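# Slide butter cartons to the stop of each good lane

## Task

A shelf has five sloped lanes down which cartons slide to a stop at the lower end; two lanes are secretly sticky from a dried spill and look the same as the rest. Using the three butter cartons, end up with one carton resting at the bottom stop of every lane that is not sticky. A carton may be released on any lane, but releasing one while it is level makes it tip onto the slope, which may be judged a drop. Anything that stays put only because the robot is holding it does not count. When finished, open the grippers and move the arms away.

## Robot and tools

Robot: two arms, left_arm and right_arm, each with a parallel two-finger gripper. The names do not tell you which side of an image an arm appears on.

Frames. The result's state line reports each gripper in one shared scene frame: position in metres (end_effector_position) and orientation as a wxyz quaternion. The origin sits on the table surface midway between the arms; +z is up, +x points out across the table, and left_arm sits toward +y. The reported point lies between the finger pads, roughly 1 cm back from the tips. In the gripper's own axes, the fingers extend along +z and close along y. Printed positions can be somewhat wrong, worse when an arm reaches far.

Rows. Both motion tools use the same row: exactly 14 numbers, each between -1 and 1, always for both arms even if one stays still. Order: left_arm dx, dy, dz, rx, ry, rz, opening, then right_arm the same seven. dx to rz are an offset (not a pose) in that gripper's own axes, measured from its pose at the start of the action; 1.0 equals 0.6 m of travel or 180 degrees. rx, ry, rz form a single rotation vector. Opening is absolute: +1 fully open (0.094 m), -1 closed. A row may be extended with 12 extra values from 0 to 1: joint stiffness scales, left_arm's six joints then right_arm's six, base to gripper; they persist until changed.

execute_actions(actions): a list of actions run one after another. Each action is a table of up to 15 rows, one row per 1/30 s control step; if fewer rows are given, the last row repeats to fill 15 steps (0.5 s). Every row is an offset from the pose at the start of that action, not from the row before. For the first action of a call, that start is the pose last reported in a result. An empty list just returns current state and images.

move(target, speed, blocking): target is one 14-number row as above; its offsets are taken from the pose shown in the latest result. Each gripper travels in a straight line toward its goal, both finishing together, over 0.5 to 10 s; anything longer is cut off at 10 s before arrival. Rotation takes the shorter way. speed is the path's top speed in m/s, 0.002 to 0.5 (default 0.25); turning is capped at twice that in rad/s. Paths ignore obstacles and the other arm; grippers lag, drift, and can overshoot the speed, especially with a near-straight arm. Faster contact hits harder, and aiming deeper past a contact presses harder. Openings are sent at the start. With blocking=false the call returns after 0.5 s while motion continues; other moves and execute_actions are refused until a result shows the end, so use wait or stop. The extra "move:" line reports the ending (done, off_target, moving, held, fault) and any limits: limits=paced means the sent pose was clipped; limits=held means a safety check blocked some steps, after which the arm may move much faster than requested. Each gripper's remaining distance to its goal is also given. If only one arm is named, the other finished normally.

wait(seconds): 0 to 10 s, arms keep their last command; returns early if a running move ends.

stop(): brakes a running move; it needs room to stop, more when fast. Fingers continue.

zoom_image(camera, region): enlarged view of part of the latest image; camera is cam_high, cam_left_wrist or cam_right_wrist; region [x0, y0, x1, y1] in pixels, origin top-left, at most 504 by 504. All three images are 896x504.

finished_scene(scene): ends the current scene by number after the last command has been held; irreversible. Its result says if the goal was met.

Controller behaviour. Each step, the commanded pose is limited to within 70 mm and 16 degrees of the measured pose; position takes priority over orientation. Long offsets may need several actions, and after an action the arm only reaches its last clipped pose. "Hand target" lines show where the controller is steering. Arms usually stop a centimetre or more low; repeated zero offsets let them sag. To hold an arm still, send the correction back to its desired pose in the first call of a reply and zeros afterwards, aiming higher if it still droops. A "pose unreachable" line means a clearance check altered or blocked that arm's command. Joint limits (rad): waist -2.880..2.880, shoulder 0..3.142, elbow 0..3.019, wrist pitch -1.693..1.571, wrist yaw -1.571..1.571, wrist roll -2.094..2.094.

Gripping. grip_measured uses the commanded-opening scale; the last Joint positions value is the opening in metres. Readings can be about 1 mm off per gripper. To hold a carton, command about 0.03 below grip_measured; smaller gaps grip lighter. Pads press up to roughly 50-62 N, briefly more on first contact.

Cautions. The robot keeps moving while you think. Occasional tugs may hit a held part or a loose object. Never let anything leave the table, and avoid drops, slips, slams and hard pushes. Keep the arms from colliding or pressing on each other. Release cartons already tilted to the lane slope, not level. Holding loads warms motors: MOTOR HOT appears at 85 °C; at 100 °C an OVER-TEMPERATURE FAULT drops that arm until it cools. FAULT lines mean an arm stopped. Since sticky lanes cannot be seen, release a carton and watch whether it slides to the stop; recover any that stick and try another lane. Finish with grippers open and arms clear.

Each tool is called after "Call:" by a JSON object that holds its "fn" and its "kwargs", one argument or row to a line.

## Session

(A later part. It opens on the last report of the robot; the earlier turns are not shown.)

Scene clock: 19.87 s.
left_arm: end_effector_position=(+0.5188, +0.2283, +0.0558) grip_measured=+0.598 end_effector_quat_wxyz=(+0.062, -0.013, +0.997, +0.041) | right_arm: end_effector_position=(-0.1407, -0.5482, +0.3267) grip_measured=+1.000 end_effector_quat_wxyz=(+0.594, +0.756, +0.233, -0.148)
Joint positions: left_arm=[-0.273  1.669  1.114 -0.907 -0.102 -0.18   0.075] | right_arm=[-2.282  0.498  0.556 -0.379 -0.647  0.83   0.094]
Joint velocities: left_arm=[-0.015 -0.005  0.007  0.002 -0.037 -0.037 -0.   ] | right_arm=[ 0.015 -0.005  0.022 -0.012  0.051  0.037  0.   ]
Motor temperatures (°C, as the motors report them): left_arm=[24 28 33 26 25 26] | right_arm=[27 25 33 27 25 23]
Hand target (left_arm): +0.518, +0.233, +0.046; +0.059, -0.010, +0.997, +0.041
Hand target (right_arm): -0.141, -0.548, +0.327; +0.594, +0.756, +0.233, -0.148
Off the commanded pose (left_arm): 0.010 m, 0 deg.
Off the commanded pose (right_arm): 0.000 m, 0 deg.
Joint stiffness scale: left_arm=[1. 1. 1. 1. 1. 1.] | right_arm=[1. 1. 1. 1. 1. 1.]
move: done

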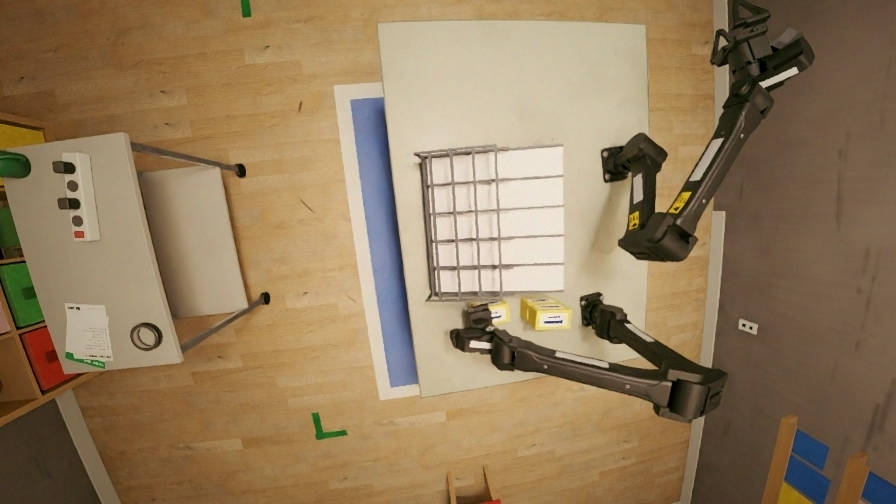

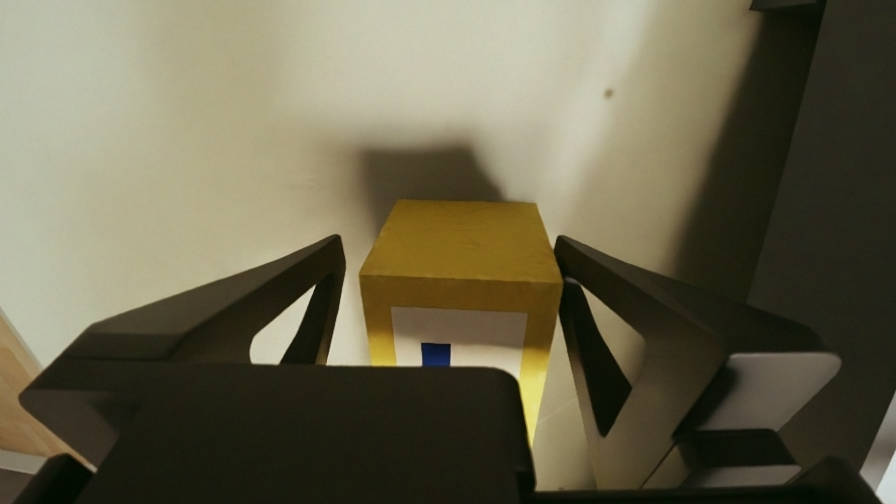

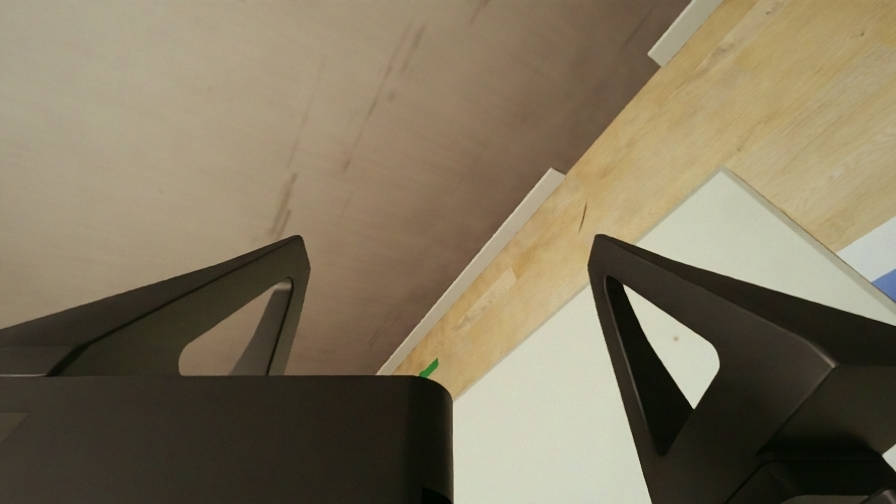

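Call:
{"fn": "move", "kwargs": {
  "target": [0,0,0,0,0,0,-1,0,0,0,0,0,0,1]
}}

Call:
{"fn": "move", "kwargs": {
  "target": [0,0,-0.33,0,0.1,0,-1,0,0,0,0,0,0,1],
  "speed": 0.15
}}

Call:
{"fn": "move", "kwargs": {
  "target": [0.25,-0.22,0,0,0,0,-1,0,0,0,0,0,0,1],
  "speed": 0.15
}}

Scene clock: 23.80 s.
left_arm: end_effector_position=(+0.5188, +0.2281, +0.0558) grip_measured=+0.308 end_effector_quat_wxyz=(+0.062, -0.013, +0.997, +0.040) | right_arm: end_effector_position=(-0.1407, -0.5482, +0.3267) grip_measured=+1.000 end_effector_quat_wxyz=(+0.594, +0.756, +0.233, -0.148)
Joint positions: left_arm=[-0.273  1.669  1.114 -0.907 -0.1   -0.18   0.061] | right_arm=[-2.282  0.498  0.556 -0.379 -0.647  0.83   0.094]
Joint velocities: left_arm=[ 0.005  0.005 -0.012 -0.002  0.022 -0.022 -0.001] | right_arm=[-0.005 -0.005 -0.002 -0.022  0.007  0.022  0.   ]
Motor temperatures (°C, as the motors report them): left_arm=[24 28 33 26 25 26] | right_arm=[27 25 33 27 25 23]
Hand target (left_arm): +0.519, +0.228, +0.056; +0.062, -0.013, +0.997, +0.041
Hand target (right_arm): -0.141, -0.548, +0.327; +0.594, +0.756, +0.233, -0.148
Off the commanded pose (left_arm): 0.000 m, 0 deg.
Off the commanded pose (right_arm): 0.000 m, 0 deg.
Joint stiffness scale: left_arm=[1. 1. 1. 1. 1. 1.] | right_arm=[1. 1. 1. 1. 1. 1.]
move: done

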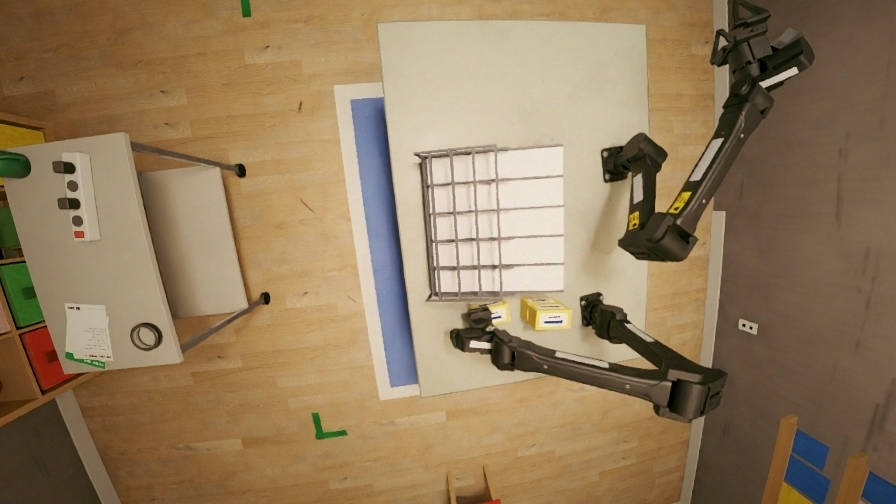

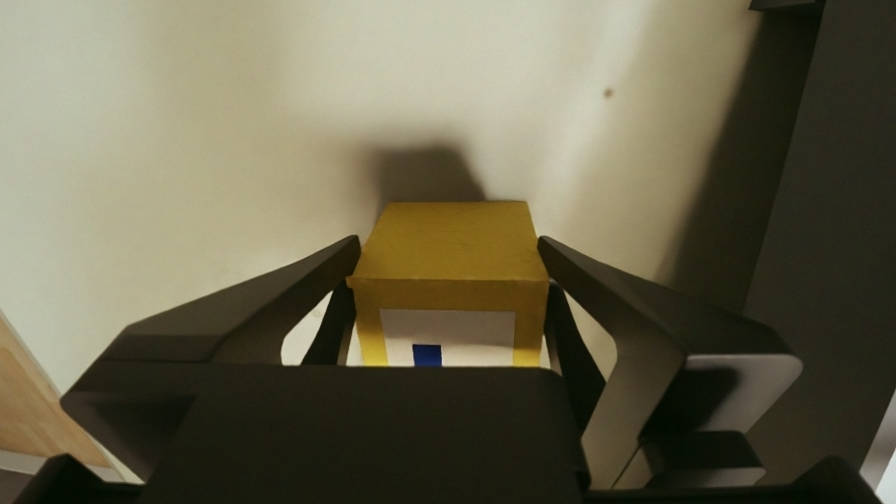

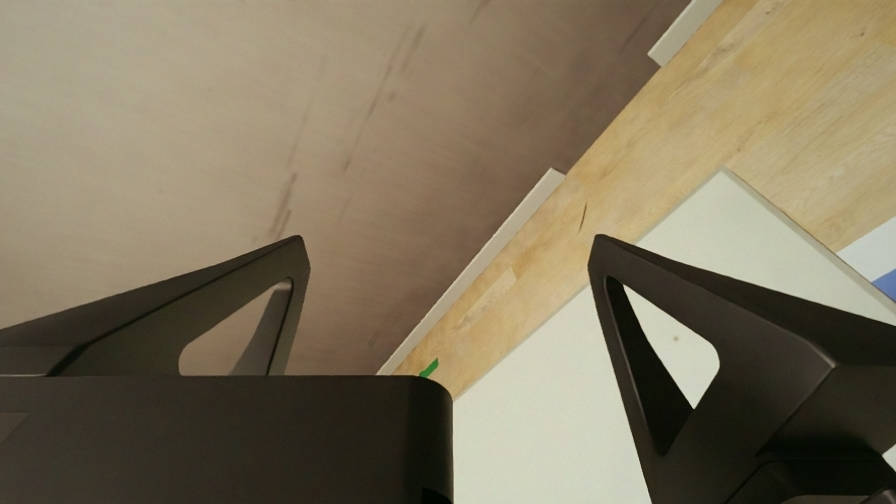

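Scene clock: 25.47 s.
left_arm: end_effector_position=(+0.4897, +0.2195, +0.2224) grip_measured=+0.308 end_effector_quat_wxyz=(-0.087, -0.015, +0.995, +0.037) | right_arm: end_effector_position=(-0.1407, -0.5482, +0.3267) grip_measured=+1.000 end_effector_quat_wxyz=(+0.594, +0.756, +0.233, -0.148)
Joint positions: left_arm=[-0.279  1.64   1.535 -1.652 -0.041 -0.2    0.061] | right_arm=[-2.282  0.498  0.556 -0.379 -0.647  0.83   0.094]
Joint velocities: left_arm=[-0.005  0.005  0.012 -0.002  0.007  0.022  0.001] | right_arm=[-0.005 -0.005 -0.012  0.007  0.022  0.007  0.   ]
Motor temperatures (°C, as the motors report them): left_arm=[24 29 33 26 25 26] | right_arm=[27 25 34 27 25 23]
Hand target (left_arm): +0.495, +0.213, +0.251; -0.067, -0.018, +0.997, +0.032
Hand target (right_arm): -0.141, -0.548, +0.327; +0.594, +0.756, +0.233, -0.148
Off the commanded pose (left_arm): 0.031 m, 1 deg.
Off the commanded pose (right_arm): 0.000 m, 0 deg.
Joint stiffness scale: left_arm=[1. 1. 1. 1. 1. 1.] | right_arm=[1. 1. 1. 1. 1. 1.]
joint sent to its limit (left arm) — the command would take joint 4 (wrist pitch) past its lower limit, so that joint was sent only as far as its limit.
move: off_target (left_arm)

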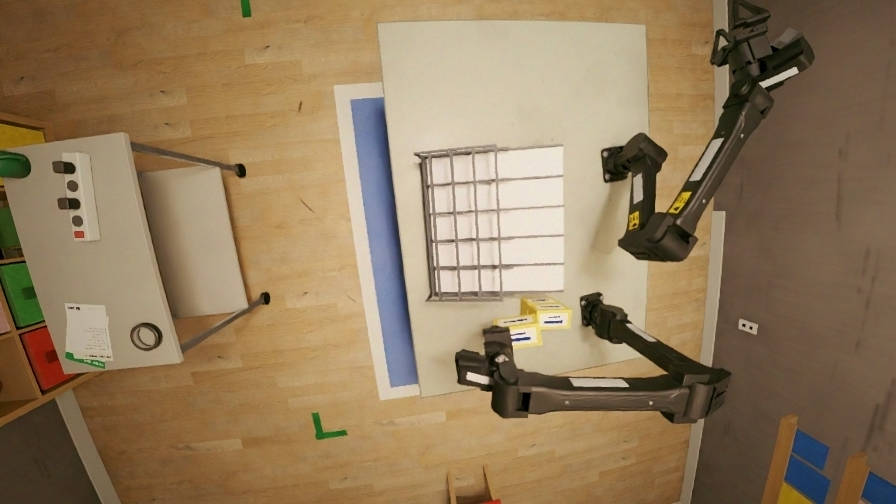

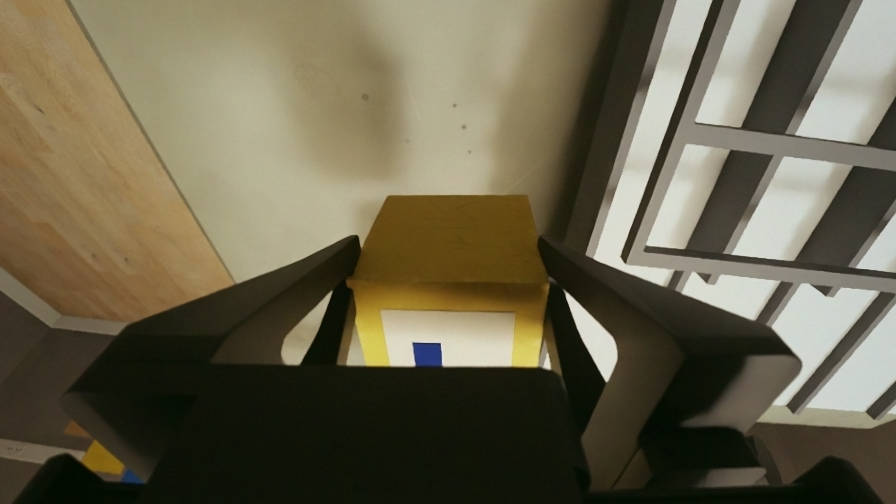

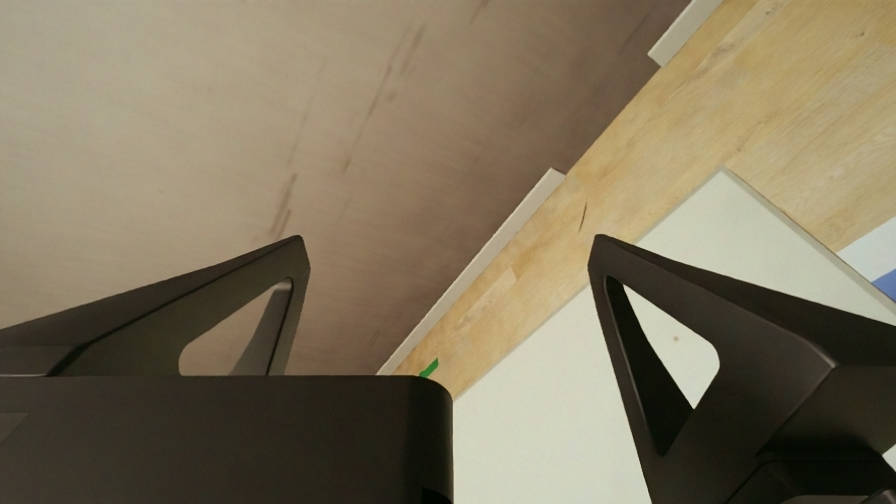

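Scene clock: 27.30 s.
left_arm: end_effector_position=(+0.3509, +0.0763, +0.2342) grip_measured=+0.308 end_effector_quat_wxyz=(-0.086, -0.006, +0.996, +0.036) | right_arm: end_effector_position=(-0.1407, -0.5482, +0.3267) grip_measured=+1.000 end_effector_quat_wxyz=(+0.594, +0.756, +0.233, -0.148)
Joint positions: left_arm=[-0.699  1.432  1.33  -1.652  0.036 -0.593  0.061] | right_arm=[-2.282  0.498  0.556 -0.379 -0.647  0.83   0.094]
Joint velocities: left_arm=[-0.005 -0.005  0.007 -0.007 -0.022 -0.022  0.   ] | right_arm=[-0.005  0.005 -0.022  0.002 -0.007 -0.051  0.   ]
Motor temperatures (°C, as the motors report them): left_arm=[24 29 33 26 25 26] | right_arm=[27 25 34 27 25 23]
Hand target (left_arm): +0.345, +0.080, +0.241; -0.087, -0.015, +0.995, +0.035
Hand target (right_arm): -0.141, -0.548, +0.327; +0.594, +0.756, +0.233, -0.148
Off the commanded pose (left_arm): 0.009 m, 1 deg.
Off the commanded pose (right_arm): 0.000 m, 0 deg.
Joint stiffness scale: left_arm=[1. 1. 1. 1. 1. 1.] | right_arm=[1. 1. 1. 1. 1. 1.]
move: done

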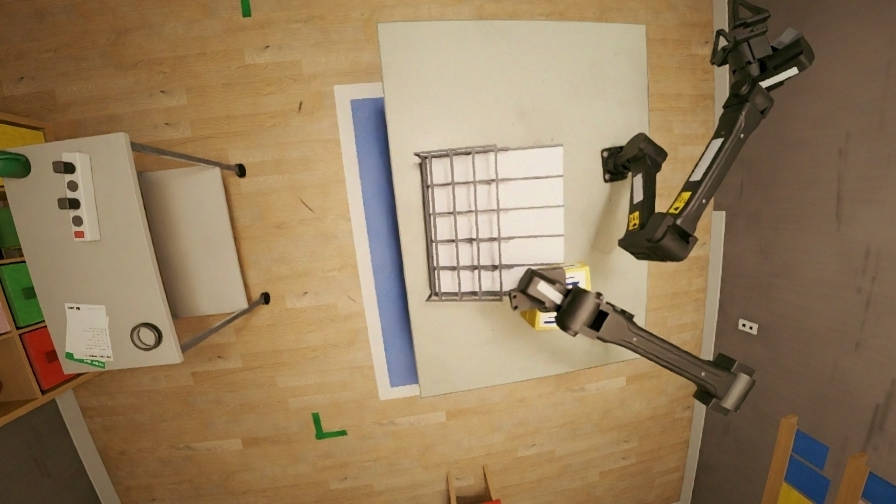

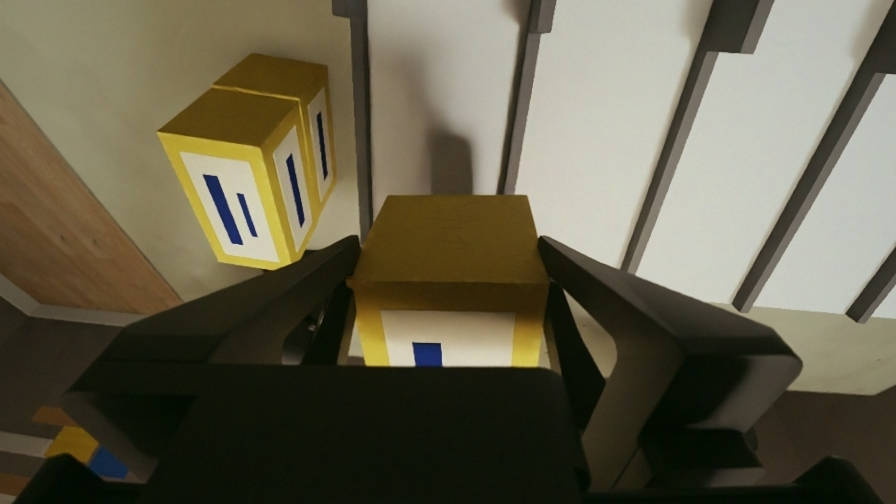

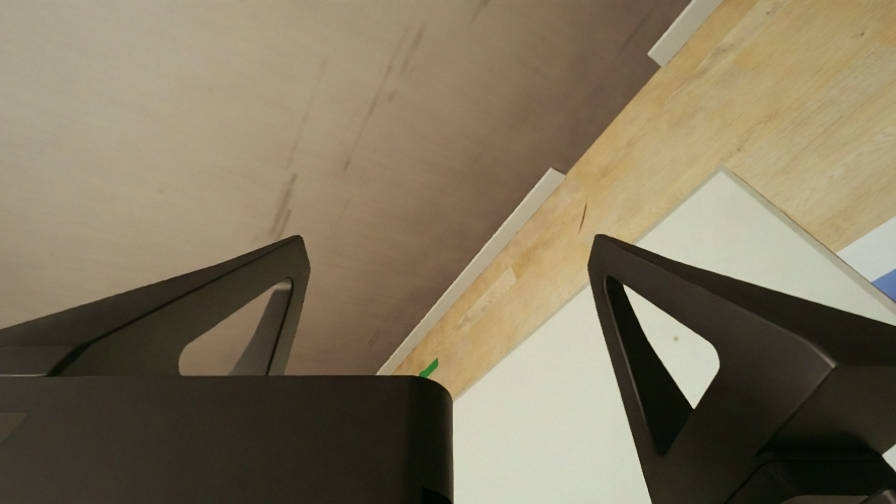

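Carton sits behind the fingers; move further +x and place.

Call:
{"fn": "move", "kwargs": {
  "target": [-0.05,0.012,0.11,0,0,0,-1,0,0,0,0,0,0,1],
  "speed": 0.05
}}

Call:
{"fn": "move", "kwargs": {
  "target": [0,0,0,0,0,0,1,0,0,0,0,0,0,1]
}}

Call:
{"fn": "move", "kwargs": {
  "target": [0,0,-0.2,0,0,0,1,0,0,0,0,0,0,1]
}}

Scene clock: 32.10 s.
left_arm: end_effector_position=(+0.3670, +0.0843, +0.1813) grip_measured=+0.308 end_effector_quat_wxyz=(-0.077, -0.008, +0.997, +0.029) | right_arm: end_effector_position=(-0.1407, -0.5482, +0.3267) grip_measured=+1.000 end_effector_quat_wxyz=(+0.594, +0.756, +0.233, -0.148)
Joint positions: left_arm=[-0.66   1.464  1.225 -1.493  0.031 -0.56   0.061] | right_arm=[-2.282  0.498  0.556 -0.379 -0.647  0.83   0.094]
Joint velocities: left_arm=[ 0.005 -0.005 -0.007  0.007 -0.022 -0.066 -0.   ] | right_arm=[ 0.005 -0.005 -0.007 -0.012 -0.037 -0.081  0.   ]
Motor temperatures (°C, as the motors report them): left_arm=[24 29 33 26 25 26] | right_arm=[27 25 34 27 25 23]
Hand target (left_arm): +0.368, +0.089, +0.165; -0.087, -0.006, +0.996, +0.036
Hand target (right_arm): -0.141, -0.548, +0.327; +0.594, +0.756, +0.233, -0.148
Off the commanded pose (left_arm): 0.017 m, 1 deg.
Off the commanded pose (right_arm): 0.000 m, 0 deg.
Joint stiffness scale: left_arm=[1. 1. 1. 1. 1. 1.] | right_arm=[1. 1. 1. 1. 1. 1.]
move: off_target (left_arm)

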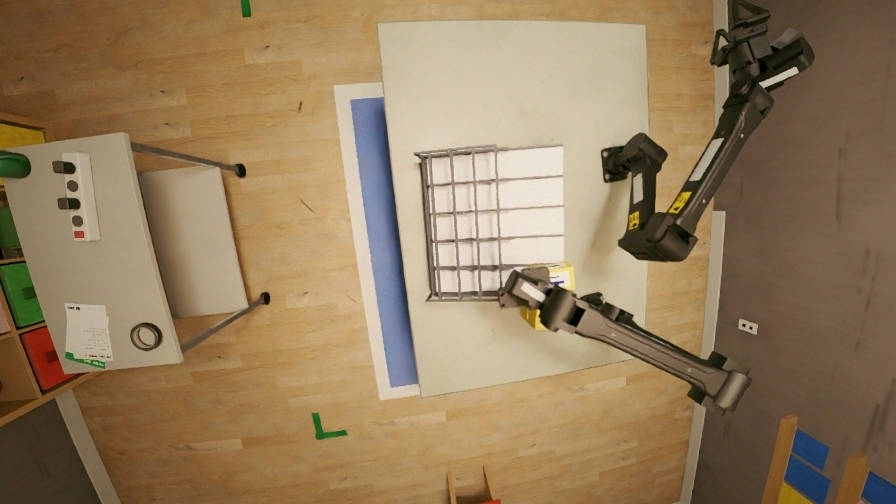

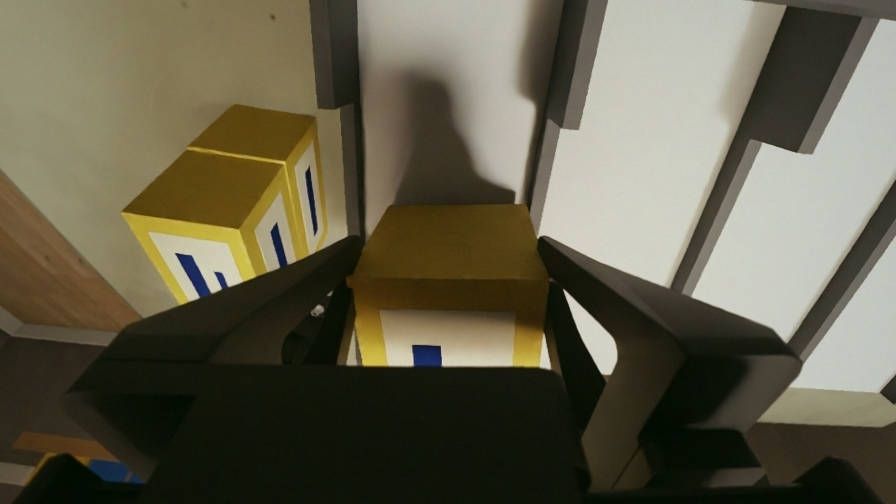

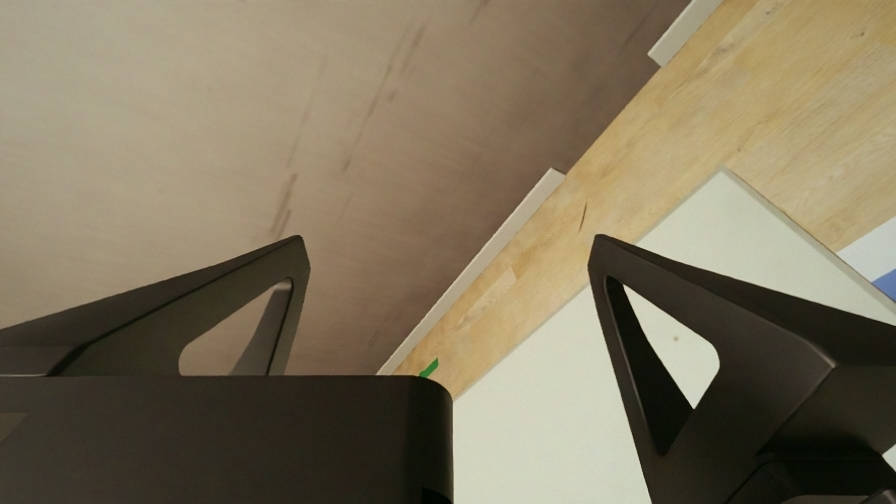

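Scene clock: 32.60 s.
left_arm: end_effector_position=(+0.3670, +0.0844, +0.1814) grip_measured=+1.000 end_effector_quat_wxyz=(-0.077, -0.008, +0.997, +0.029) | right_arm: end_effector_position=(-0.1407, -0.5482, +0.3267) grip_measured=+1.000 end_effector_quat_wxyz=(+0.594, +0.756, +0.233, -0.148)
Joint positions: left_arm=[-0.66   1.464  1.225 -1.493  0.031 -0.56   0.094] | right_arm=[-2.282  0.498  0.556 -0.379 -0.647  0.83   0.094]
Joint velocities: left_arm=[-0.015 -0.005 -0.017 -0.012 -0.007 -0.007  0.   ] | right_arm=[-0.005  0.005  0.002 -0.007  0.007 -0.007  0.   ]
Motor temperatures (°C, as the motors report them): left_arm=[24 29 33 26 25 26] | right_arm=[27 25 34 27 25 23]
Hand target (left_arm): +0.367, +0.084, +0.181; -0.077, -0.008, +0.997, +0.029
Hand target (right_arm): -0.141, -0.548, +0.327; +0.594, +0.756, +0.233, -0.148
Off the commanded pose (left_arm): 0.000 m, 0 deg.
Off the commanded pose (right_arm): 0.000 m, 0 deg.
Joint stiffness scale: left_arm=[1. 1. 1. 1. 1. 1.] | right_arm=[1. 1. 1. 1. 1. 1.]
move: done

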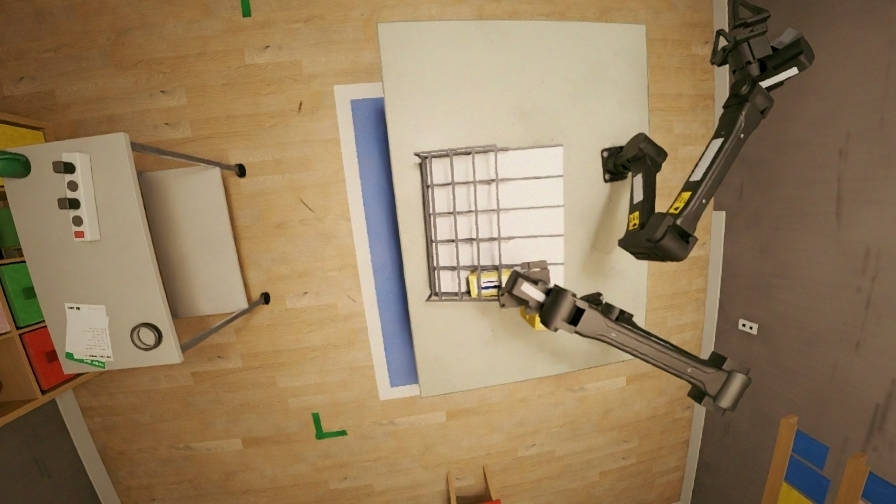

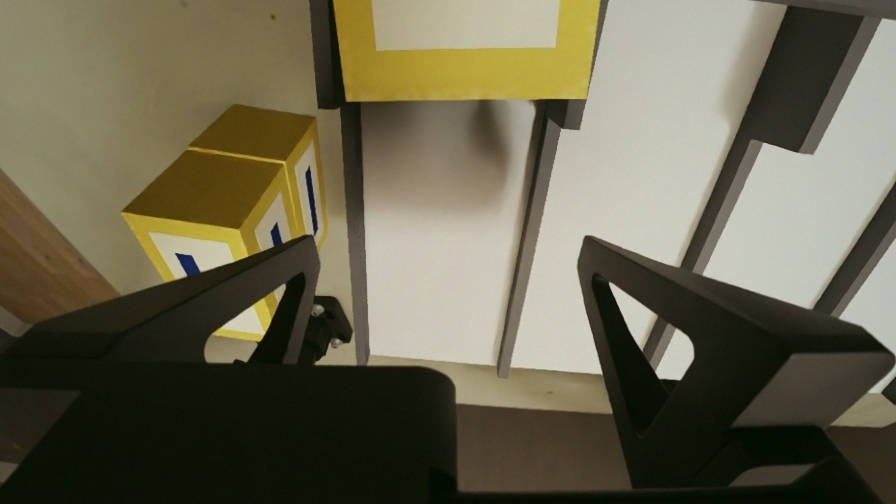

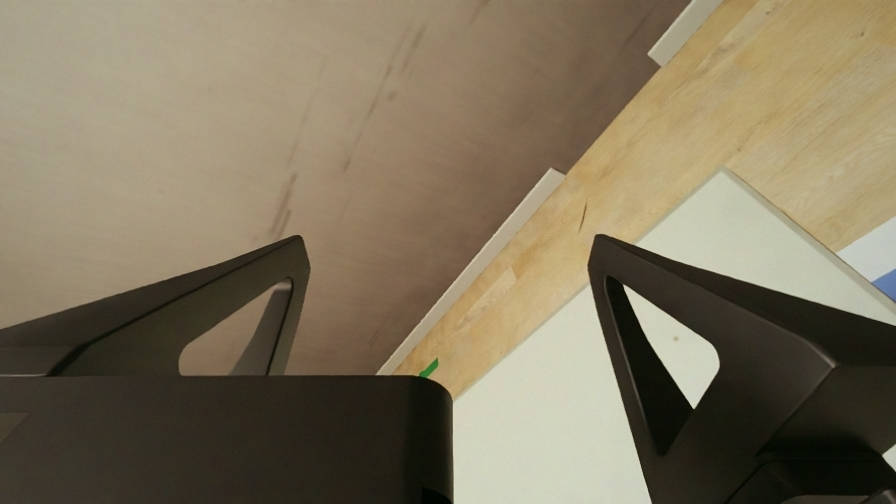

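Scene clock: 33.53 s.
left_arm: end_effector_position=(+0.3782, +0.0776, +0.2905) grip_measured=+1.000 end_effector_quat_wxyz=(-0.026, -0.007, +1.000, -0.002) | right_arm: end_effector_position=(-0.1407, -0.5482, +0.3267) grip_measured=+1.000 end_effector_quat_wxyz=(+0.594, +0.756, +0.233, -0.148)
Joint positions: left_arm=[-0.66   1.396  1.451 -1.668  0.031 -0.56   0.094] | right_arm=[-2.282  0.498  0.556 -0.379 -0.647  0.83   0.094]
Joint velocities: left_arm=[ 0.015 -0.005  0.002 -0.002  0.007  0.066  0.   ] | right_arm=[-0.015 -0.005 -0.022 -0.012 -0.007  0.007  0.   ]
Motor temperatures (°C, as the motors report them): left_arm=[24 29 33 26 25 26] | right_arm=[27 25 34 27 25 23]
Hand target (left_arm): +0.386, +0.078, +0.299; -0.024, -0.009, +1.000, -0.004
Hand target (right_arm): -0.141, -0.548, +0.327; +0.594, +0.756, +0.233, -0.148
Off the commanded pose (left_arm): 0.012 m, 7 deg.
Off the commanded pose (right_arm): 0.000 m, 0 deg.
Joint stiffness scale: left_arm=[1. 1. 1. 1. 1. 1.] | right_arm=[1. 1. 1. 1. 1. 1.]
joint sent to its limit (left arm) — the command would take joint 4 (wrist pitch) past its lower limit, so that joint was sent only as far as its limit.
move: off_target (left_arm)

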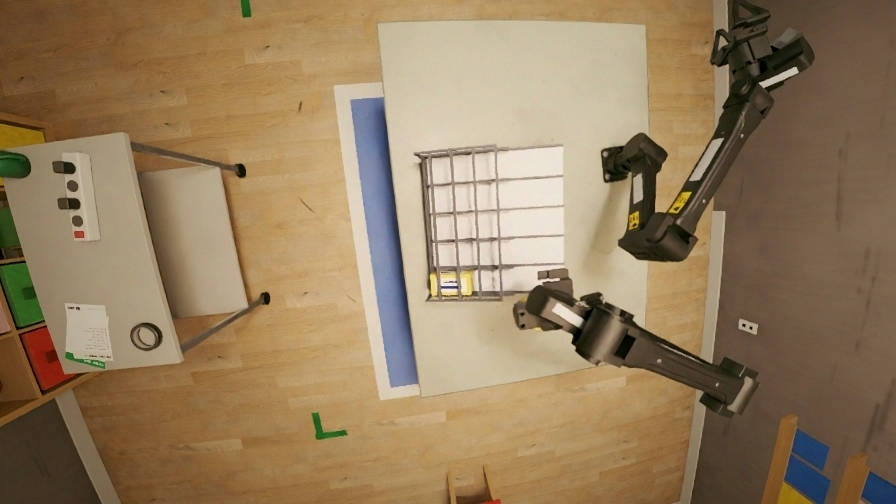

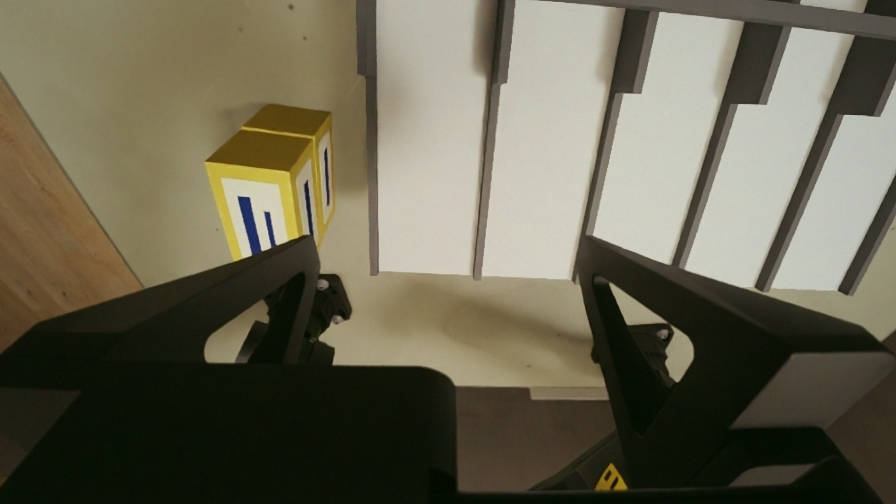

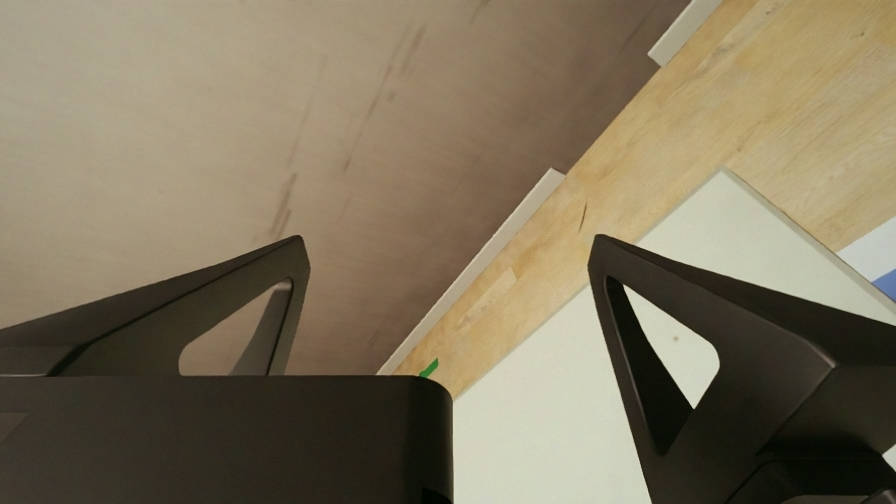

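L1 good. Next: top of stack at ~(0.34,0.22).

Call:
{"fn": "move", "kwargs": {
  "target": [0.06,0.24,0.08,0,-0.02,0,0.6,0,0,0,0,0,0,1]
}}

Scene clock: 36.57 s.
left_arm: end_effector_position=(+0.3358, +0.2231, +0.2506) grip_measured=+0.602 end_effector_quat_wxyz=(+0.003, -0.017, +1.000, +0.001) | right_arm: end_effector_position=(-0.1407, -0.5482, +0.3267) grip_measured=+1.000 end_effector_quat_wxyz=(+0.594, +0.756, +0.233, -0.148)
Joint positions: left_arm=[-0.331  1.112  1.103 -1.557 -0.004 -0.251  0.075] | right_arm=[-2.282  0.498  0.556 -0.379 -0.647  0.83   0.094]
Joint velocities: left_arm=[-0.015  0.005 -0.027  0.007 -0.037 -0.022 -0.001] | right_arm=[-0.005  0.005 -0.007 -0.002  0.081  0.007  0.   ]
Motor temperatures (°C, as the motors report them): left_arm=[24 29 34 26 25 26] | right_arm=[27 25 34 27 25 23]
Hand target (left_arm): +0.337, +0.223, +0.246; +0.005, -0.007, +1.000, -0.001
Hand target (right_arm): -0.141, -0.548, +0.327; +0.594, +0.756, +0.233, -0.148
Off the commanded pose (left_arm): 0.007 m, 1 deg.
Off the commanded pose (right_arm): 0.000 m, 0 deg.
Joint stiffness scale: left_arm=[1. 1. 1. 1. 1. 1.] | right_arm=[1. 1. 1. 1. 1. 1.]
move: done

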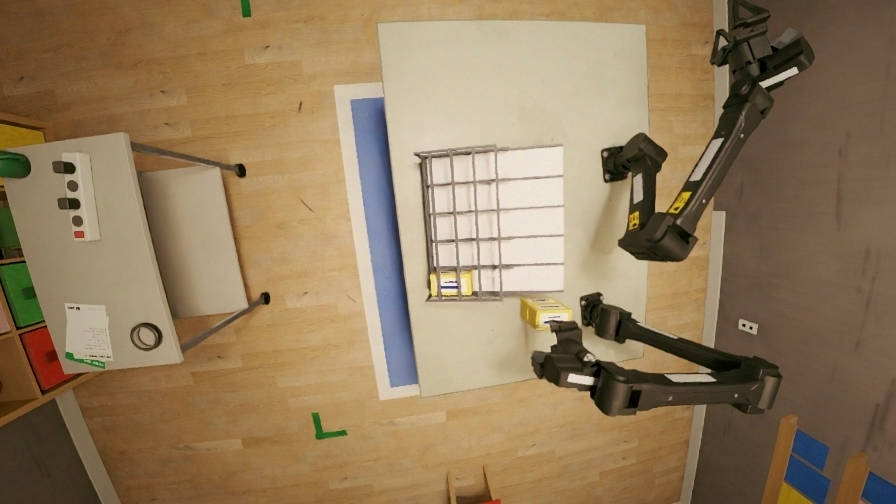

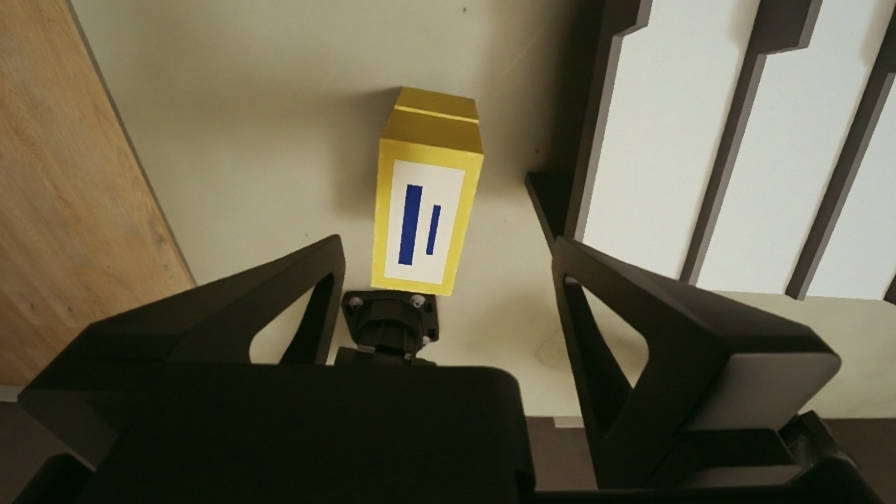

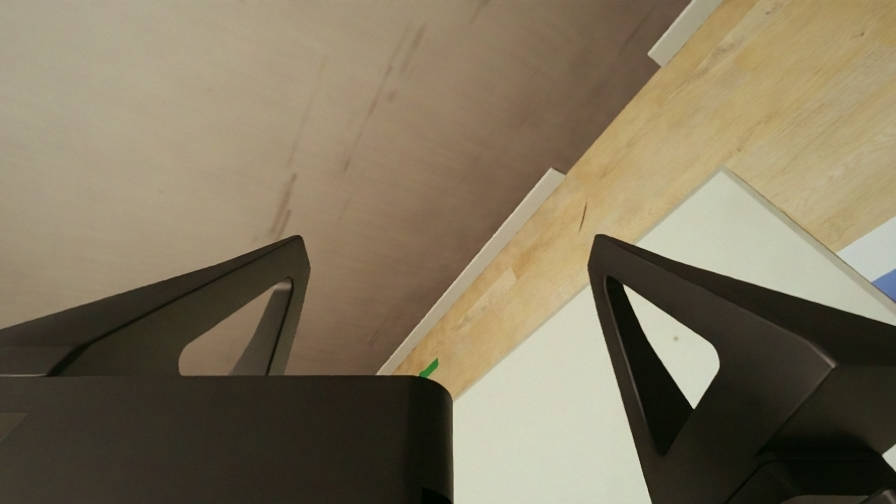

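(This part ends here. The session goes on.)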